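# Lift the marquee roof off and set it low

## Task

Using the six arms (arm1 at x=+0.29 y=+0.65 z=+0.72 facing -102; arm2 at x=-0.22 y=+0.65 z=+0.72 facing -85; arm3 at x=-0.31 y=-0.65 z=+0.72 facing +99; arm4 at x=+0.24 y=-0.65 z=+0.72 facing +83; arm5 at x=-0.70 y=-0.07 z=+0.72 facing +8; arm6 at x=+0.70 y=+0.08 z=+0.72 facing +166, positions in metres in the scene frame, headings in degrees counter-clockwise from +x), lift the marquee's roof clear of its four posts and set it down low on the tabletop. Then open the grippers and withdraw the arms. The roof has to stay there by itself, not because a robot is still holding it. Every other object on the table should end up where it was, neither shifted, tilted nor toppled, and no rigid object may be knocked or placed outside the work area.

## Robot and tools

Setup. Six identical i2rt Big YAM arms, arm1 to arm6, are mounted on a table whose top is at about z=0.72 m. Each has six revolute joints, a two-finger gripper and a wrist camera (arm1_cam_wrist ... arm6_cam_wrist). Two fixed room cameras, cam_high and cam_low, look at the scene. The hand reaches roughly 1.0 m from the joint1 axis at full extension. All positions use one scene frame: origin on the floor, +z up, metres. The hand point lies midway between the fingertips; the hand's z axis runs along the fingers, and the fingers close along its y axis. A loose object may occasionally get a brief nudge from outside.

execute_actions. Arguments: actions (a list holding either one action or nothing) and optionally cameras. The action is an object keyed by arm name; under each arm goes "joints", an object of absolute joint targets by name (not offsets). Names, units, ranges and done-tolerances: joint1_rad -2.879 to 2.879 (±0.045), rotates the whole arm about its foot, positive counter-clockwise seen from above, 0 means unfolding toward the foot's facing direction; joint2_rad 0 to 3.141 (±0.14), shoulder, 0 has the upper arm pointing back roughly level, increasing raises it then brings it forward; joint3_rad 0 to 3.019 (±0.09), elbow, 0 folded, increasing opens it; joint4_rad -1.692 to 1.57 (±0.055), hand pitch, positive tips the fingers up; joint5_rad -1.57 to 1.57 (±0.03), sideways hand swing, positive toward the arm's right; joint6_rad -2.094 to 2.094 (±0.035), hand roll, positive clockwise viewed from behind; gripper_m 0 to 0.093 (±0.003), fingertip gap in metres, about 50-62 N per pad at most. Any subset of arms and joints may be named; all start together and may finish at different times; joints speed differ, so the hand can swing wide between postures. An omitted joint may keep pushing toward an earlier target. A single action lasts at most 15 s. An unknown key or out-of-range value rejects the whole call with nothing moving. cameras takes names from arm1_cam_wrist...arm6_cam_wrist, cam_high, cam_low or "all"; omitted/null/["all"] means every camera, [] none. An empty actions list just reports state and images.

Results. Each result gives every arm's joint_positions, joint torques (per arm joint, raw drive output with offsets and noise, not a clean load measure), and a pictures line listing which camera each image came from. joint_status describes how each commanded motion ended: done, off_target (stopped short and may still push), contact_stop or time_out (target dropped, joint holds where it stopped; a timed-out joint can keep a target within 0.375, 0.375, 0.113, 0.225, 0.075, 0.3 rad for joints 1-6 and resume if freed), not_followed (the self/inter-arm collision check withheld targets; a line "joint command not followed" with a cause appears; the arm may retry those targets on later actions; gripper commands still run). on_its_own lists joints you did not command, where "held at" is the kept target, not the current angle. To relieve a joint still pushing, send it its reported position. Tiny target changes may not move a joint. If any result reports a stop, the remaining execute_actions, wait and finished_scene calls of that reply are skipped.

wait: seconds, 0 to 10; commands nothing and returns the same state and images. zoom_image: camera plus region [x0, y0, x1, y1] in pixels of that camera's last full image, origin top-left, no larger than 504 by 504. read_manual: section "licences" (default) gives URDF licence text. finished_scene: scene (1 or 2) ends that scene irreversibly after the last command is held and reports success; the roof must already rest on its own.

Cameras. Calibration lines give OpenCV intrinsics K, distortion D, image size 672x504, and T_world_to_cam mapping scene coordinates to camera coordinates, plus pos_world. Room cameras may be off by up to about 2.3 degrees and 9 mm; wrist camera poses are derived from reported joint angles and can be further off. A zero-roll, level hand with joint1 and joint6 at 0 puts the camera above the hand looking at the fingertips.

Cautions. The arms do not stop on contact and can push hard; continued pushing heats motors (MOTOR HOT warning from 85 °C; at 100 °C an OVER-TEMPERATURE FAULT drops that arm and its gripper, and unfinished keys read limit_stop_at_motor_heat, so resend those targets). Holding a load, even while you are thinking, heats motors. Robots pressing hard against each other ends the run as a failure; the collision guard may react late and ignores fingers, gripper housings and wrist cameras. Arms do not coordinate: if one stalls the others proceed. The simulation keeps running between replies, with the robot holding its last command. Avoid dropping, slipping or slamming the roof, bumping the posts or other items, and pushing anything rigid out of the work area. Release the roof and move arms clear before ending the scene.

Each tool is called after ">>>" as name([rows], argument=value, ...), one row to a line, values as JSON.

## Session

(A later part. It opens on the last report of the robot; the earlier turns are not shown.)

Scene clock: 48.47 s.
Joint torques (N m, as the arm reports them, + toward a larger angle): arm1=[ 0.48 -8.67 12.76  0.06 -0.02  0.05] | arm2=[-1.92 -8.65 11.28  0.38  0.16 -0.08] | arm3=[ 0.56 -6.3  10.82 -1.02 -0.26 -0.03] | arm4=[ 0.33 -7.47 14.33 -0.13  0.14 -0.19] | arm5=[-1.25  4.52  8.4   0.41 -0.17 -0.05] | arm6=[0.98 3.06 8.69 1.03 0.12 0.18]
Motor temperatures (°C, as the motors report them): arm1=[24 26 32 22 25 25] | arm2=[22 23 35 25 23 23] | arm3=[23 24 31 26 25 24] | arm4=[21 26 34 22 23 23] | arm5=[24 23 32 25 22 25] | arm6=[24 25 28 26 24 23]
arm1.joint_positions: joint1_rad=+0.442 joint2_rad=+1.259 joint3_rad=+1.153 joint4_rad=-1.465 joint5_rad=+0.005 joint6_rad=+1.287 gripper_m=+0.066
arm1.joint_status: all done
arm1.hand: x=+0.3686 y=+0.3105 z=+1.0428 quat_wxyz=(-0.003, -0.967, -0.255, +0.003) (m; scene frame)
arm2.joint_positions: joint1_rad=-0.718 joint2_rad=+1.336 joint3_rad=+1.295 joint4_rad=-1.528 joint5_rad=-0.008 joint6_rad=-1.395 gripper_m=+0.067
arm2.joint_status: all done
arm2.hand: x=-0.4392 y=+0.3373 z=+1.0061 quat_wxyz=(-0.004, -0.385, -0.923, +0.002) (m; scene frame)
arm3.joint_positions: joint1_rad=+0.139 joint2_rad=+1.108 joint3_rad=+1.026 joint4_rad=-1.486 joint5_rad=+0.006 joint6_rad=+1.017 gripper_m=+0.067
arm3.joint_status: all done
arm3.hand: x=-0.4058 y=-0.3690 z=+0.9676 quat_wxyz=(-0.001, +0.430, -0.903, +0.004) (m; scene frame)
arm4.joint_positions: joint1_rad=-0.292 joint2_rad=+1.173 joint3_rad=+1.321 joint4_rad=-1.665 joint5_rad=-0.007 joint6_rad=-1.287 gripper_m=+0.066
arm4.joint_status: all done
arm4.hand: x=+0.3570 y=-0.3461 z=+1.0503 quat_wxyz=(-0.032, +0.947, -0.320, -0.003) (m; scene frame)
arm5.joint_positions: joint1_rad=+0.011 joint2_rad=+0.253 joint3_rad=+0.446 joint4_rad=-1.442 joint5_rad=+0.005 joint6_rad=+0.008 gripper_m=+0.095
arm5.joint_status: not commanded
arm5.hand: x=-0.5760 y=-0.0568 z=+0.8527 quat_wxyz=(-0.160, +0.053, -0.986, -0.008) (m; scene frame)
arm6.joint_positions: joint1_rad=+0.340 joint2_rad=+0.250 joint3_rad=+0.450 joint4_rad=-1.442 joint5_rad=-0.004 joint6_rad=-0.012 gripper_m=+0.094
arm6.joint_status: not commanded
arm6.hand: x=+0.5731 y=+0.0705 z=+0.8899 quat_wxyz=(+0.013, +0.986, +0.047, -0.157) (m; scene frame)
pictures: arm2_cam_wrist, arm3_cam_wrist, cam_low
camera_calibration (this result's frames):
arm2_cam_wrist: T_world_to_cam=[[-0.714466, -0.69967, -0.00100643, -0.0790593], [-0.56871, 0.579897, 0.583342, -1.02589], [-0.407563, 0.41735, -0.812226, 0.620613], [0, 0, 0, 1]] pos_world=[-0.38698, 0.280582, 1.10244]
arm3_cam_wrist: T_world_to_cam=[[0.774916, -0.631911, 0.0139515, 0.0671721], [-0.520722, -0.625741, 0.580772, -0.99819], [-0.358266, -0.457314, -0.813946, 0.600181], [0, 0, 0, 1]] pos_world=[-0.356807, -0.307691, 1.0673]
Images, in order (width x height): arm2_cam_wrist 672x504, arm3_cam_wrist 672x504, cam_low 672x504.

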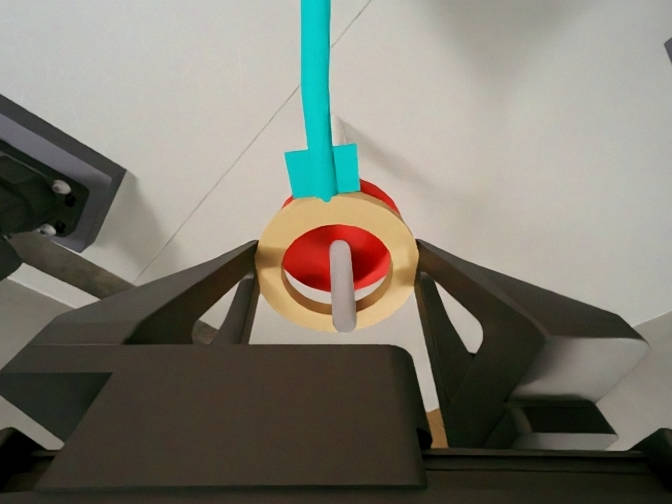

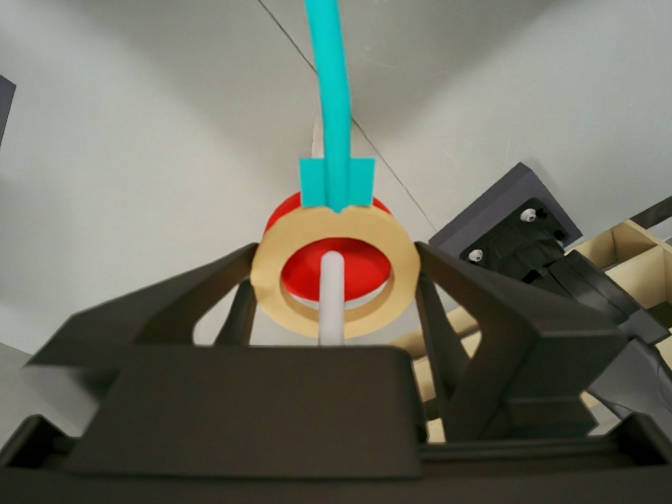

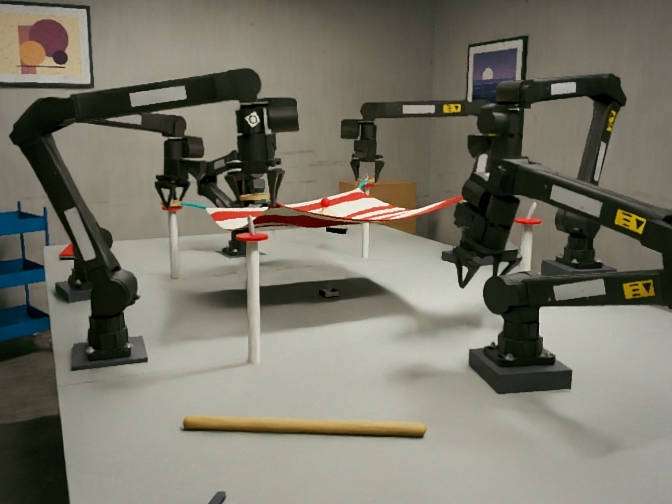

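>>> execute_actions([
  {"arm2":{"joints":{"joint3_rad":1.478,"joint4_rad":-1.68}},"arm3":{"joints":{"joint3_rad":1.22,"joint4_rad":-1.65}},"arm1":{"joints":{"joint6_rad":0.9}},"arm4":{"joints":{"joint6_rad":-0.9}}},
], cameras=["arm2_cam_wrist","arm3_cam_wrist","cam_low"])

Scene clock: 52.17 s.
Joint torques (N m, as the arm reports them, + toward a larger angle): arm1=[ 0.49 -8.66 12.77  0.08 -0.03 -0.32] | arm2=[-2.   -8.58 10.67  0.43  0.18 -0.05] | arm3=[ 0.69 -5.74 10.47 -0.96 -0.25 -0.04] | arm4=[ 0.36 -7.48 14.35 -0.11  0.15  0.18] | arm5=[-1.35  3.47  8.6   0.66 -0.2  -0.06] | arm6=[1.03 3.46 8.6  1.08 0.1  0.13]
Motor temperatures (°C, as the motors report them): arm1=[24 26 33 22 25 25] | arm2=[22 24 36 25 23 23] | arm3=[23 24 31 26 25 24] | arm4=[21 26 34 22 23 23] | arm5=[24 23 32 25 22 25] | arm6=[24 25 28 26 24 23]
arm1.joint_positions: joint1_rad=+0.442 joint2_rad=+1.259 joint3_rad=+1.153 joint4_rad=-1.465 joint5_rad=+0.005 joint6_rad=+0.917 gripper_m=+0.066
arm1.joint_status: all done
arm1.hand: x=+0.3687 y=+0.3106 z=+1.0428 quat_wxyz=(-0.002, -0.904, -0.428, +0.003) (m; scene frame)
arm2.joint_positions: joint1_rad=-0.718 joint2_rad=+1.336 joint3_rad=+1.445 joint4_rad=-1.668 joint5_rad=-0.008 joint6_rad=-1.395 gripper_m=+0.067
arm2.joint_status: all done
arm2.hand: x=-0.4395 y=+0.3369 z=+1.0633 quat_wxyz=(-0.002, -0.385, -0.923, +0.007) (m; scene frame)
arm3.joint_positions: joint1_rad=+0.139 joint2_rad=+1.102 joint3_rad=+1.186 joint4_rad=-1.638 joint5_rad=+0.006 joint6_rad=+1.017 gripper_m=+0.067
arm3.joint_status: all done
arm3.hand: x=-0.4062 y=-0.3672 z=+1.0307 quat_wxyz=(-0.002, +0.430, -0.903, -0.004) (m; scene frame)
arm4.joint_positions: joint1_rad=-0.292 joint2_rad=+1.173 joint3_rad=+1.321 joint4_rad=-1.665 joint5_rad=-0.007 joint6_rad=-0.919 gripper_m=+0.066
arm4.joint_status: all done
arm4.hand: x=+0.3570 y=-0.3461 z=+1.0503 quat_wxyz=(-0.031, +0.872, -0.488, -0.009) (m; scene frame)
arm5.joint_positions: joint1_rad=+0.011 joint2_rad=+0.253 joint3_rad=+0.446 joint4_rad=-1.442 joint5_rad=+0.005 joint6_rad=+0.008 gripper_m=+0.095
arm5.joint_status: not commanded
arm5.hand: x=-0.5760 y=-0.0568 z=+0.8527 quat_wxyz=(-0.160, +0.053, -0.986, -0.008) (m; scene frame)
arm6.joint_positions: joint1_rad=+0.340 joint2_rad=+0.250 joint3_rad=+0.450 joint4_rad=-1.442 joint5_rad=-0.004 joint6_rad=-0.012 gripper_m=+0.094
arm6.joint_status: not commanded
arm6.hand: x=+0.5731 y=+0.0705 z=+0.8899 quat_wxyz=(+0.013, +0.986, +0.047, -0.157) (m; scene frame)
pictures: arm2_cam_wrist, arm3_cam_wrist, cam_low
camera_calibration (this result's frames):
arm2_cam_wrist: T_world_to_cam=[[-0.714444, -0.699638, 0.00874785, -0.08986], [-0.565382, 0.584621, 0.58186, -1.05773], [-0.412206, 0.41076, -0.813242, 0.66838], [0, 0, 0, 1]] pos_world=[-0.386713, 0.28096, 1.15979]
arm3_cam_wrist: T_world_to_cam=[[0.774926, -0.632051, 0.000953822, 0.0811697], [-0.517848, -0.634042, 0.574304, -1.02911], [-0.362384, -0.445537, -0.818642, 0.65968], [0, 0, 0, 1]] pos_world=[-0.356764, -0.307281, 1.13098]
Images, in order (width x height): arm2_cam_wrist 672x504, arm3_cam_wrist 672x504, cam_low 672x504.

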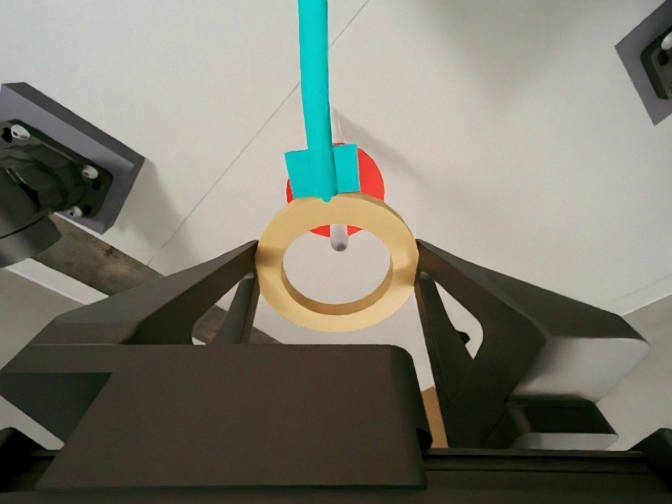

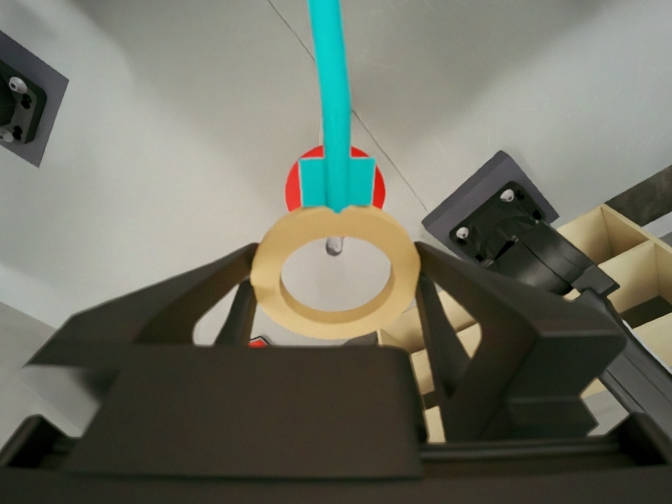

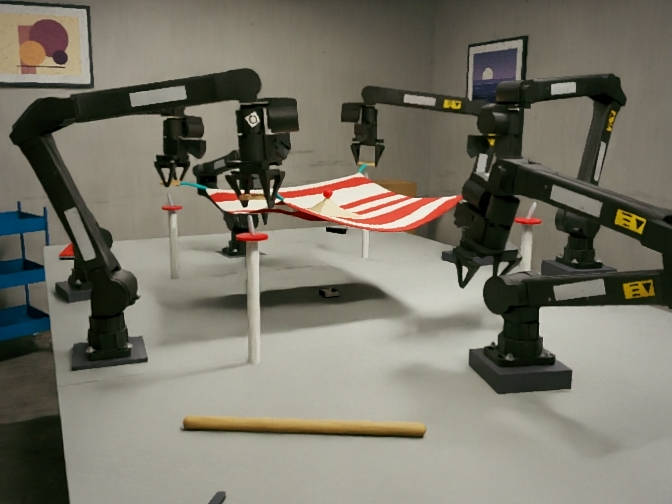

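>>> execute_actions([
  {"arm1":{"joints":{"joint1_rad":0.21}},"arm4":{"joints":{"joint1_rad":-0.04}},"arm2":{"joints":{"joint1_rad":-0.33}},"arm3":{"joints":{"joint1_rad":-0.33}}},
], cameras=["cam_low"])

>>> execute_actions([
  {"arm1":{"joints":{"joint2_rad":1.39,"joint3_rad":0.83,"joint4_rad":-0.99,"joint6_rad":0.3}},"arm2":{"joints":{"joint2_rad":1.31,"joint3_rad":0.93,"joint4_rad":-1.18,"joint6_rad":-0.5}},"arm3":{"joints":{"joint2_rad":1.21,"joint3_rad":0.86,"joint4_rad":-1.2,"joint6_rad":0.2}},"arm4":{"joints":{"joint2_rad":1.21,"joint3_rad":0.89,"joint4_rad":-1.23,"joint6_rad":-0.3}}},
], cameras=["cam_high","cam_low"])

Scene clock: 57.80 s.
Joint torques (N m, as the arm reports them, + toward a larger angle): arm1=[ 0.33 -8.68 12.78  0.1   0.08 -0.24] | arm2=[-1.97 -8.7  10.68  0.48 -0.03 -0.06] | arm3=[ 0.5  -6.03 10.54 -0.96 -0.11 -0.04] | arm4=[ 0.78 -7.48 14.33 -0.11  0.    0.13] | arm5=[-0.91  3.77  8.44  0.55 -0.18 -0.08] | arm6=[0.84 3.45 8.69 0.97 0.13 0.18]
Motor temperatures (°C, as the motors report them): arm1=[24 26 33 22 25 25] | arm2=[22 24 37 25 23 23] | arm3=[23 24 32 26 25 24] | arm4=[21 26 35 22 23 23] | arm5=[24 23 32 25 22 25] | arm6=[24 25 28 26 24 23]
arm1.joint_positions: joint1_rad=+0.203 joint2_rad=+1.259 joint3_rad=+1.153 joint4_rad=-1.465 joint5_rad=+0.002 joint6_rad=+0.915 gripper_m=+0.066
arm1.joint_status: all done
arm1.hand: x=+0.2865 y=+0.3015 z=+1.0427 quat_wxyz=(-0.002, -0.948, -0.319, +0.001) (m; scene frame)
arm2.joint_positions: joint1_rad=-0.322 joint2_rad=+1.336 joint3_rad=+1.445 joint4_rad=-1.668 joint5_rad=-0.002 joint6_rad=-1.395 gripper_m=+0.067
arm2.joint_status: all done
arm2.hand: x=-0.3027 y=+0.2766 z=+1.0633 quat_wxyz=(-0.001, -0.196, -0.981, +0.006) (m; scene frame)
arm3.joint_positions: joint1_rad=-0.332 joint2_rad=+1.102 joint3_rad=+1.186 joint4_rad=-1.638 joint5_rad=+0.003 joint6_rad=+1.017 gripper_m=+0.067
arm3.joint_status: all done
arm3.hand: x=-0.2694 y=-0.3540 z=+1.0306 quat_wxyz=(-0.004, +0.208, -0.978, -0.003) (m; scene frame)
arm4.joint_positions: joint1_rad=-0.037 joint2_rad=+1.173 joint3_rad=+1.321 joint4_rad=-1.665 joint5_rad=-0.003 joint6_rad=-0.915 gripper_m=+0.066
arm4.joint_status: all done
arm4.hand: x=+0.2765 y=-0.3265 z=+1.0504 quat_wxyz=(-0.030, +0.926, -0.375, -0.010) (m; scene frame)
arm5.joint_positions: joint1_rad=+0.011 joint2_rad=+0.253 joint3_rad=+0.446 joint4_rad=-1.442 joint5_rad=+0.005 joint6_rad=+0.008 gripper_m=+0.095
arm5.joint_status: not commanded
arm5.hand: x=-0.5760 y=-0.0568 z=+0.8527 quat_wxyz=(-0.160, +0.053, -0.986, -0.008) (m; scene frame)
arm6.joint_positions: joint1_rad=+0.340 joint2_rad=+0.250 joint3_rad=+0.450 joint4_rad=-1.442 joint5_rad=-0.004 joint6_rad=-0.012 gripper_m=+0.094
arm6.joint_status: not commanded
arm6.hand: x=+0.5731 y=+0.0705 z=+0.8899 quat_wxyz=(+0.013, +0.986, +0.047, -0.157) (m; scene frame)
pictures: cam_low
Images, in order (width x height): cam_low 672x504.

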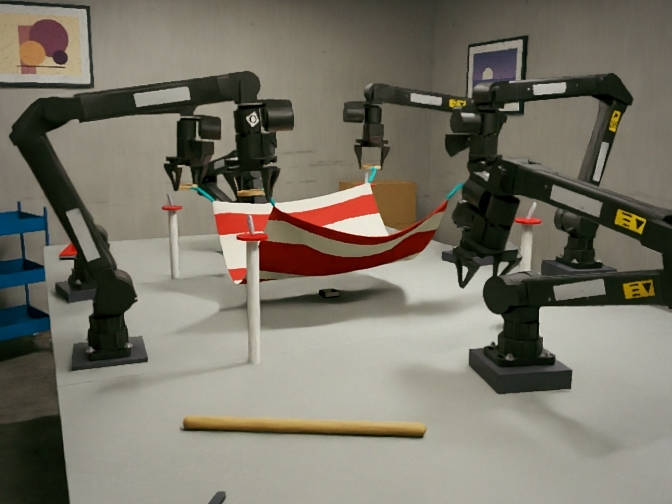

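Scene clock: 59.60 s.
Joint torques (N m, as the arm reports them, + toward a larger angle): arm1=[  0.39 -10.35   8.89   1.05   0.04  -0.24] | arm2=[-1.97 -7.48  7.91  1.35 -0.01  0.1 ] | arm3=[ 0.56 -7.32  7.65  0.02 -0.19 -0.17] | arm4=[ 0.81 -7.34 10.25  1.18  0.04  0.11] | arm5=[-1.43  4.66  8.44  0.58 -0.21 -0.07] | arm6=[1.   3.25 8.69 0.94 0.11 0.19]
Motor temperatures (°C, as the motors report them): arm1=[24 26 33 22 25 25] | arm2=[22 24 37 25 23 23] | arm3=[23 24 32 26 25 24] | arm4=[21 26 34 22 23 23] | arm5=[24 23 32 25 22 25] | arm6=[24 25 28 26 24 23]
arm1.joint_positions: joint1_rad=+0.203 joint2_rad=+1.407 joint3_rad=+0.821 joint4_rad=-1.004 joint5_rad=+0.002 joint6_rad=+0.315 gripper_m=+0.066
arm1.joint_status: all done
arm1.hand: x=+0.2868 y=+0.3099 z=+0.8754 quat_wxyz=(+0.006, -0.811, -0.585, -0.004) (m; scene frame)
arm2.joint_positions: joint1_rad=-0.322 joint2_rad=+1.304 joint3_rad=+0.929 joint4_rad=-1.192 joint5_rad=-0.002 joint6_rad=-0.508 gripper_m=+0.067
arm2.joint_status: all done
arm2.hand: x=-0.2945 y=+0.3144 z=+0.8810 quat_wxyz=(-0.002, -0.597, -0.802, +0.001) (m; scene frame)
arm3.joint_positions: joint1_rad=-0.332 joint2_rad=+1.215 joint3_rad=+0.859 joint4_rad=-1.211 joint5_rad=+0.003 joint6_rad=+0.208 gripper_m=+0.067
arm3.joint_status: all done
arm3.hand: x=-0.2670 y=-0.3389 z=+0.8752 quat_wxyz=(+0.000, +0.576, -0.817, +0.004) (m; scene frame)
arm4.joint_positions: joint1_rad=-0.037 joint2_rad=+1.216 joint3_rad=+0.881 joint4_rad=-1.245 joint5_rad=-0.003 joint6_rad=-0.315 gripper_m=+0.066
arm4.joint_status: all done
arm4.hand: x=+0.2750 y=-0.3410 z=+0.8713 quat_wxyz=(+0.001, +0.775, -0.632, -0.001) (m; scene frame)
arm5.joint_positions: joint1_rad=+0.011 joint2_rad=+0.253 joint3_rad=+0.446 joint4_rad=-1.442 joint5_rad=+0.005 joint6_rad=+0.008 gripper_m=+0.095
arm5.joint_status: not commanded
arm5.hand: x=-0.5760 y=-0.0568 z=+0.8527 quat_wxyz=(-0.160, +0.053, -0.986, -0.008) (m; scene frame)
arm6.joint_positions: joint1_rad=+0.340 joint2_rad=+0.250 joint3_rad=+0.450 joint4_rad=-1.442 joint5_rad=-0.004 joint6_rad=-0.012 gripper_m=+0.094
arm6.joint_status: not commanded
arm6.hand: x=+0.5731 y=+0.0705 z=+0.8899 quat_wxyz=(+0.013, +0.986, +0.047, -0.157) (m; scene frame)
pictures: cam_high, cam_low
Images, in order (width x height): cam_high 672x504, cam_low 672x504.

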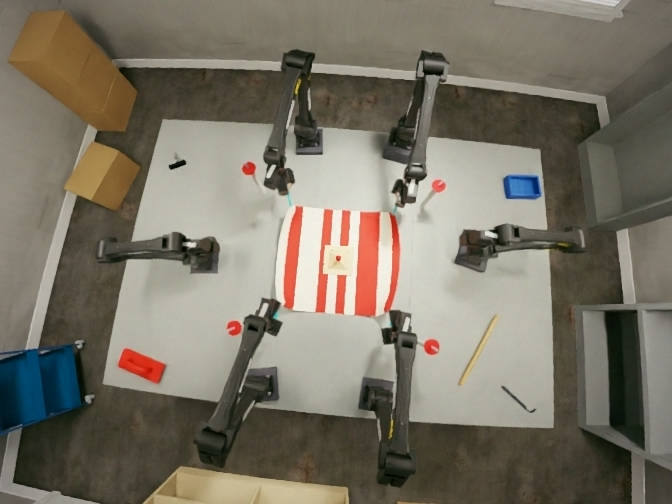

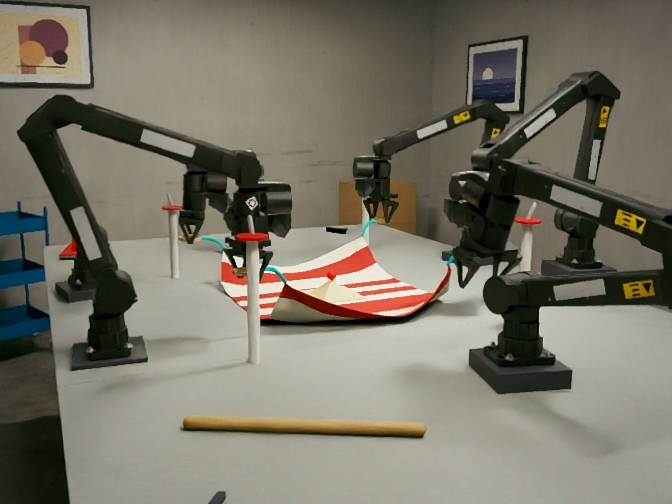

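>>> execute_actions([
  {"arm1":{"joints":{"joint2_rad":1.633,"joint3_rad":0.585,"joint4_rad":-0.475}},"arm2":{"joints":{"joint2_rad":1.445,"joint3_rad":0.62,"joint4_rad":-0.715}},"arm3":{"joints":{"joint2_rad":1.368,"joint3_rad":0.575,"joint4_rad":-0.75}},"arm4":{"joints":{"joint2_rad":1.34,"joint3_rad":0.594,"joint4_rad":-0.79}}},
], cameras=["cam_low"])

>>> execute_actions([
  {"arm1":{"joints":{"gripper_m":0.09}},"arm2":{"joints":{"gripper_m":0.09}},"arm3":{"joints":{"gripper_m":0.09}},"arm4":{"joints":{"gripper_m":0.09}}},
], cameras=[])

>>> execute_actions([
  {"arm1":{"joints":{"joint2_rad":0.9,"joint4_rad":-1.2}},"arm2":{"joints":{"joint2_rad":0.7,"joint4_rad":-1.4}},"arm3":{"joints":{"joint2_rad":0.65,"joint4_rad":-1.4}},"arm4":{"joints":{"joint2_rad":0.65,"joint4_rad":-1.4}}},
], cameras=["cam_high","cam_low"])

Scene clock: 66.97 s.
Joint torques (N m, as the arm reports them, + toward a larger angle): arm1=[  0.35 -10.21   6.29   1.1    0.04  -0.25] | arm2=[-1.88 -8.15  6.    1.48  0.01  0.08] | arm3=[ 0.6  -7.21  5.96  0.06 -0.19 -0.14] | arm4=[ 0.79 -7.71  8.29  1.22  0.04  0.12] | arm5=[-1.51  3.4   8.54  0.59 -0.16 -0.11] | arm6=[0.5  3.47 8.78 1.03 0.11 0.2 ]
Motor temperatures (°C, as the motors report them): arm1=[24 26 32 22 25 25] | arm2=[22 24 36 25 23 23] | arm3=[23 24 31 26 25 24] | arm4=[21 26 33 22 23 23] | arm5=[24 23 32 25 22 25] | arm6=[24 25 29 26 24 23]
arm1.joint_positions: joint1_rad=+0.203 joint2_rad=+1.648 joint3_rad=+0.569 joint4_rad=-0.489 joint5_rad=+0.002 joint6_rad=+0.315 gripper_m=+0.066
arm1.joint_status: all done
arm1.hand: x=+0.2873 y=+0.3496 z=+0.7373 quat_wxyz=(-0.004, -0.811, -0.585, +0.003) (m; scene frame)
arm2.joint_positions: joint1_rad=-0.323 joint2_rad=+1.449 joint3_rad=+0.618 joint4_rad=-0.727 joint5_rad=-0.002 joint6_rad=-0.506 gripper_m=+0.067
arm2.joint_status: all done
arm2.hand: x=-0.2860 y=+0.3534 z=+0.7397 quat_wxyz=(-0.004, -0.599, -0.801, +0.005) (m; scene frame)
arm3.joint_positions: joint1_rad=-0.332 joint2_rad=+1.372 joint3_rad=+0.570 joint4_rad=-0.761 joint5_rad=+0.003 joint6_rad=+0.207 gripper_m=+0.067
arm3.joint_status: all done
arm3.hand: x=-0.2713 y=-0.3716 z=+0.7400 quat_wxyz=(-0.001, +0.577, -0.817, +0.002) (m; scene frame)
arm4.joint_positions: joint1_rad=-0.037 joint2_rad=+1.354 joint3_rad=+0.583 joint4_rad=-0.806 joint5_rad=-0.003 joint6_rad=-0.314 gripper_m=+0.066
arm4.joint_status: all done
arm4.hand: x=+0.2714 y=-0.3728 z=+0.7360 quat_wxyz=(-0.001, +0.775, -0.632, -0.002) (m; scene frame)
arm5.joint_positions: joint1_rad=+0.011 joint2_rad=+0.253 joint3_rad=+0.446 joint4_rad=-1.442 joint5_rad=+0.005 joint6_rad=+0.008 gripper_m=+0.095
arm5.joint_status: not commanded
arm5.hand: x=-0.5760 y=-0.0568 z=+0.8527 quat_wxyz=(-0.160, +0.053, -0.986, -0.008) (m; scene frame)
arm6.joint_positions: joint1_rad=+0.340 joint2_rad=+0.250 joint3_rad=+0.450 joint4_rad=-1.442 joint5_rad=-0.004 joint6_rad=-0.012 gripper_m=+0.094
arm6.joint_status: not commanded
arm6.hand: x=+0.5731 y=+0.0705 z=+0.8899 quat_wxyz=(+0.013, +0.986, +0.047, -0.157) (m; scene frame)
pictures: cam_low
Images, in order (width x height): cam_low 672x504.

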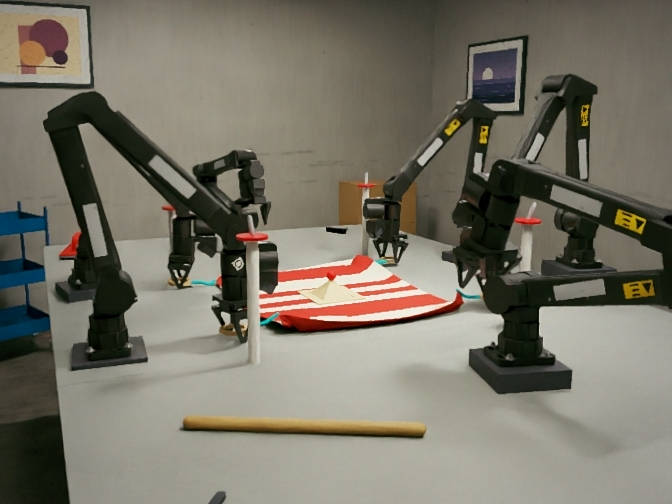

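Scene clock: 67.50 s.
Joint torques (N m, as the arm reports them, + toward a larger angle): arm1=[  0.36 -10.25   6.27   1.1    0.05  -0.25] | arm2=[-1.72 -8.43  6.04  1.4   0.01  0.06] | arm3=[ 0.5  -7.19  5.91 -0.01 -0.2  -0.13] | arm4=[ 0.81 -7.71  8.3   1.21  0.04  0.12] | arm5=[-1.21  4.01  8.6   0.76 -0.18 -0.09] | arm6=[0.94 3.38 8.65 0.98 0.14 0.19]
Motor temperatures (°C, as the motors report them): arm1=[24 26 32 22 25 25] | arm2=[22 24 36 25 23 23] | arm3=[23 24 31 26 25 24] | arm4=[21 26 33 22 23 23] | arm5=[24 23 32 25 22 25] | arm6=[24 25 29 26 24 23]
arm1.joint_positions: joint1_rad=+0.203 joint2_rad=+1.648 joint3_rad=+0.569 joint4_rad=-0.489 joint5_rad=+0.002 joint6_rad=+0.315 gripper_m=+0.090
arm1.joint_status: all done
arm1.hand: x=+0.2873 y=+0.3496 z=+0.7373 quat_wxyz=(-0.004, -0.811, -0.585, +0.003) (m; scene frame)
arm2.joint_positions: joint1_rad=-0.323 joint2_rad=+1.449 joint3_rad=+0.618 joint4_rad=-0.727 joint5_rad=-0.002 joint6_rad=-0.506 gripper_m=+0.090
arm2.joint_status: all done
arm2.hand: x=-0.2860 y=+0.3534 z=+0.7397 quat_wxyz=(-0.004, -0.599, -0.801, +0.005) (m; scene frame)
arm3.joint_positions: joint1_rad=-0.332 joint2_rad=+1.372 joint3_rad=+0.570 joint4_rad=-0.761 joint5_rad=+0.003 joint6_rad=+0.207 gripper_m=+0.090
arm3.joint_status: all done
arm3.hand: x=-0.2713 y=-0.3716 z=+0.7400 quat_wxyz=(-0.001, +0.577, -0.817, +0.002) (m; scene frame)
arm4.joint_positions: joint1_rad=-0.037 joint2_rad=+1.354 joint3_rad=+0.583 joint4_rad=-0.806 joint5_rad=-0.003 joint6_rad=-0.314 gripper_m=+0.090
arm4.joint_status: all done
arm4.hand: x=+0.2714 y=-0.3728 z=+0.7360 quat_wxyz=(-0.001, +0.774, -0.633, -0.002) (m; scene frame)
arm5.joint_positions: joint1_rad=+0.011 joint2_rad=+0.253 joint3_rad=+0.446 joint4_rad=-1.442 joint5_rad=+0.005 joint6_rad=+0.008 gripper_m=+0.095
arm5.joint_status: not commanded
arm5.hand: x=-0.5760 y=-0.0568 z=+0.8527 quat_wxyz=(-0.160, +0.053, -0.986, -0.008) (m; scene frame)
arm6.joint_positions: joint1_rad=+0.340 joint2_rad=+0.250 joint3_rad=+0.450 joint4_rad=-1.442 joint5_rad=-0.004 joint6_rad=-0.012 gripper_m=+0.094
arm6.joint_status: not commanded
arm6.hand: x=+0.5731 y=+0.0705 z=+0.8899 quat_wxyz=(+0.013, +0.986, +0.047, -0.157) (m; scene frame)
pictures: none
No camera images: the call's "cameras" was empty. Leave "cameras" out to get every camera's image.

Scene clock: 68.90 s.
Joint torques (N m, as the arm reports them, + toward a larger angle): arm1=[ 0.34 -2.58 10.57  0.23  0.05 -0.24] | arm2=[-2.01 -0.52  8.67  0.72 -0.04  0.08] | arm3=[ 0.5  -0.08  8.76 -0.61 -0.19 -0.16] | arm4=[ 0.81 -0.97 11.15  0.15  0.04  0.12] | arm5=[-1.56  3.13  8.73  0.64 -0.21 -0.09] | arm6=[0.65 3.37 8.64 1.02 0.12 0.17]
Motor temperatures (°C, as the motors report them): arm1=[24 26 31 22 25 25] | arm2=[22 23 35 25 23 23] | arm3=[23 24 31 26 25 24] | arm4=[21 26 33 22 23 23] | arm5=[24 23 32 25 22 25] | arm6=[24 25 29 26 24 23]
arm1.joint_positions: joint1_rad=+0.203 joint2_rad=+0.904 joint3_rad=+0.569 joint4_rad=-1.189 joint5_rad=+0.002 joint6_rad=+0.315 gripper_m=+0.090
arm1.joint_status: all done
arm1.hand: x=+0.2876 y=+0.4372 z=+0.9157 quat_wxyz=(-0.022, -0.811, -0.584, +0.016) (m; scene frame)
arm2.joint_positions: joint1_rad=-0.323 joint2_rad=+0.702 joint3_rad=+0.618 joint4_rad=-1.389 joint5_rad=-0.002 joint6_rad=-0.506 gripper_m=+0.090
arm2.joint_status: all done
arm2.hand: x=-0.2594 y=+0.4732 z=+0.9031 quat_wxyz=(-0.021, -0.598, -0.800, +0.044) (m; scene frame)
arm3.joint_positions: joint1_rad=-0.332 joint2_rad=+0.648 joint3_rad=+0.570 joint4_rad=-1.390 joint5_rad=+0.003 joint6_rad=+0.207 gripper_m=+0.090
arm3.joint_status: all done
arm3.hand: x=-0.2867 y=-0.4833 z=+0.8854 quat_wxyz=(-0.033, +0.576, -0.816, -0.033) (m; scene frame)
arm4.joint_positions: joint1_rad=-0.037 joint2_rad=+0.652 joint3_rad=+0.583 joint4_rad=-1.387 joint5_rad=-0.003 joint6_rad=-0.314 gripper_m=+0.090
arm4.joint_status: all done
arm4.hand: x=+0.2590 y=-0.4813 z=+0.8758 quat_wxyz=(-0.052, +0.773, -0.631, -0.035) (m; scene frame)
arm5.joint_positions: joint1_rad=+0.011 joint2_rad=+0.253 joint3_rad=+0.446 joint4_rad=-1.442 joint5_rad=+0.005 joint6_rad=+0.008 gripper_m=+0.095
arm5.joint_status: not commanded
arm5.hand: x=-0.5760 y=-0.0568 z=+0.8527 quat_wxyz=(-0.160, +0.053, -0.986, -0.008) (m; scene frame)
arm6.joint_positions: joint1_rad=+0.340 joint2_rad=+0.250 joint3_rad=+0.450 joint4_rad=-1.442 joint5_rad=-0.004 joint6_rad=-0.012 gripper_m=+0.094
arm6.joint_status: not commanded
arm6.hand: x=+0.5731 y=+0.0705 z=+0.8899 quat_wxyz=(+0.013, +0.986, +0.047, -0.157) (m; scene frame)
pictures: cam_high, cam_low
Images, in order (width x height): cam_high 672x504, cam_low 672x504.

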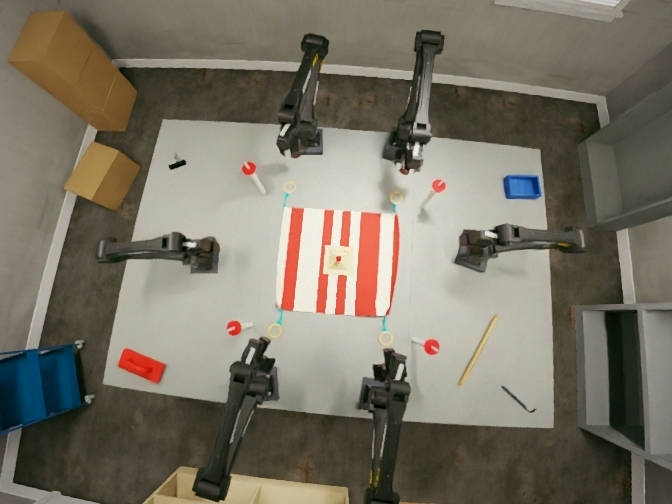

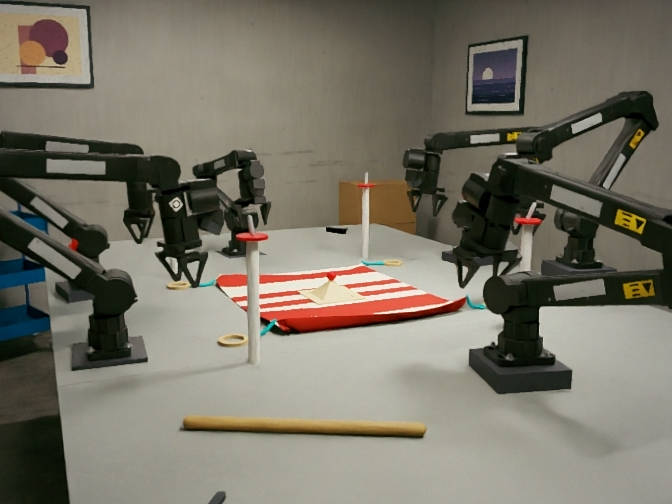

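>>> finished_scene(scene=2)

The scene is finished: the task was done.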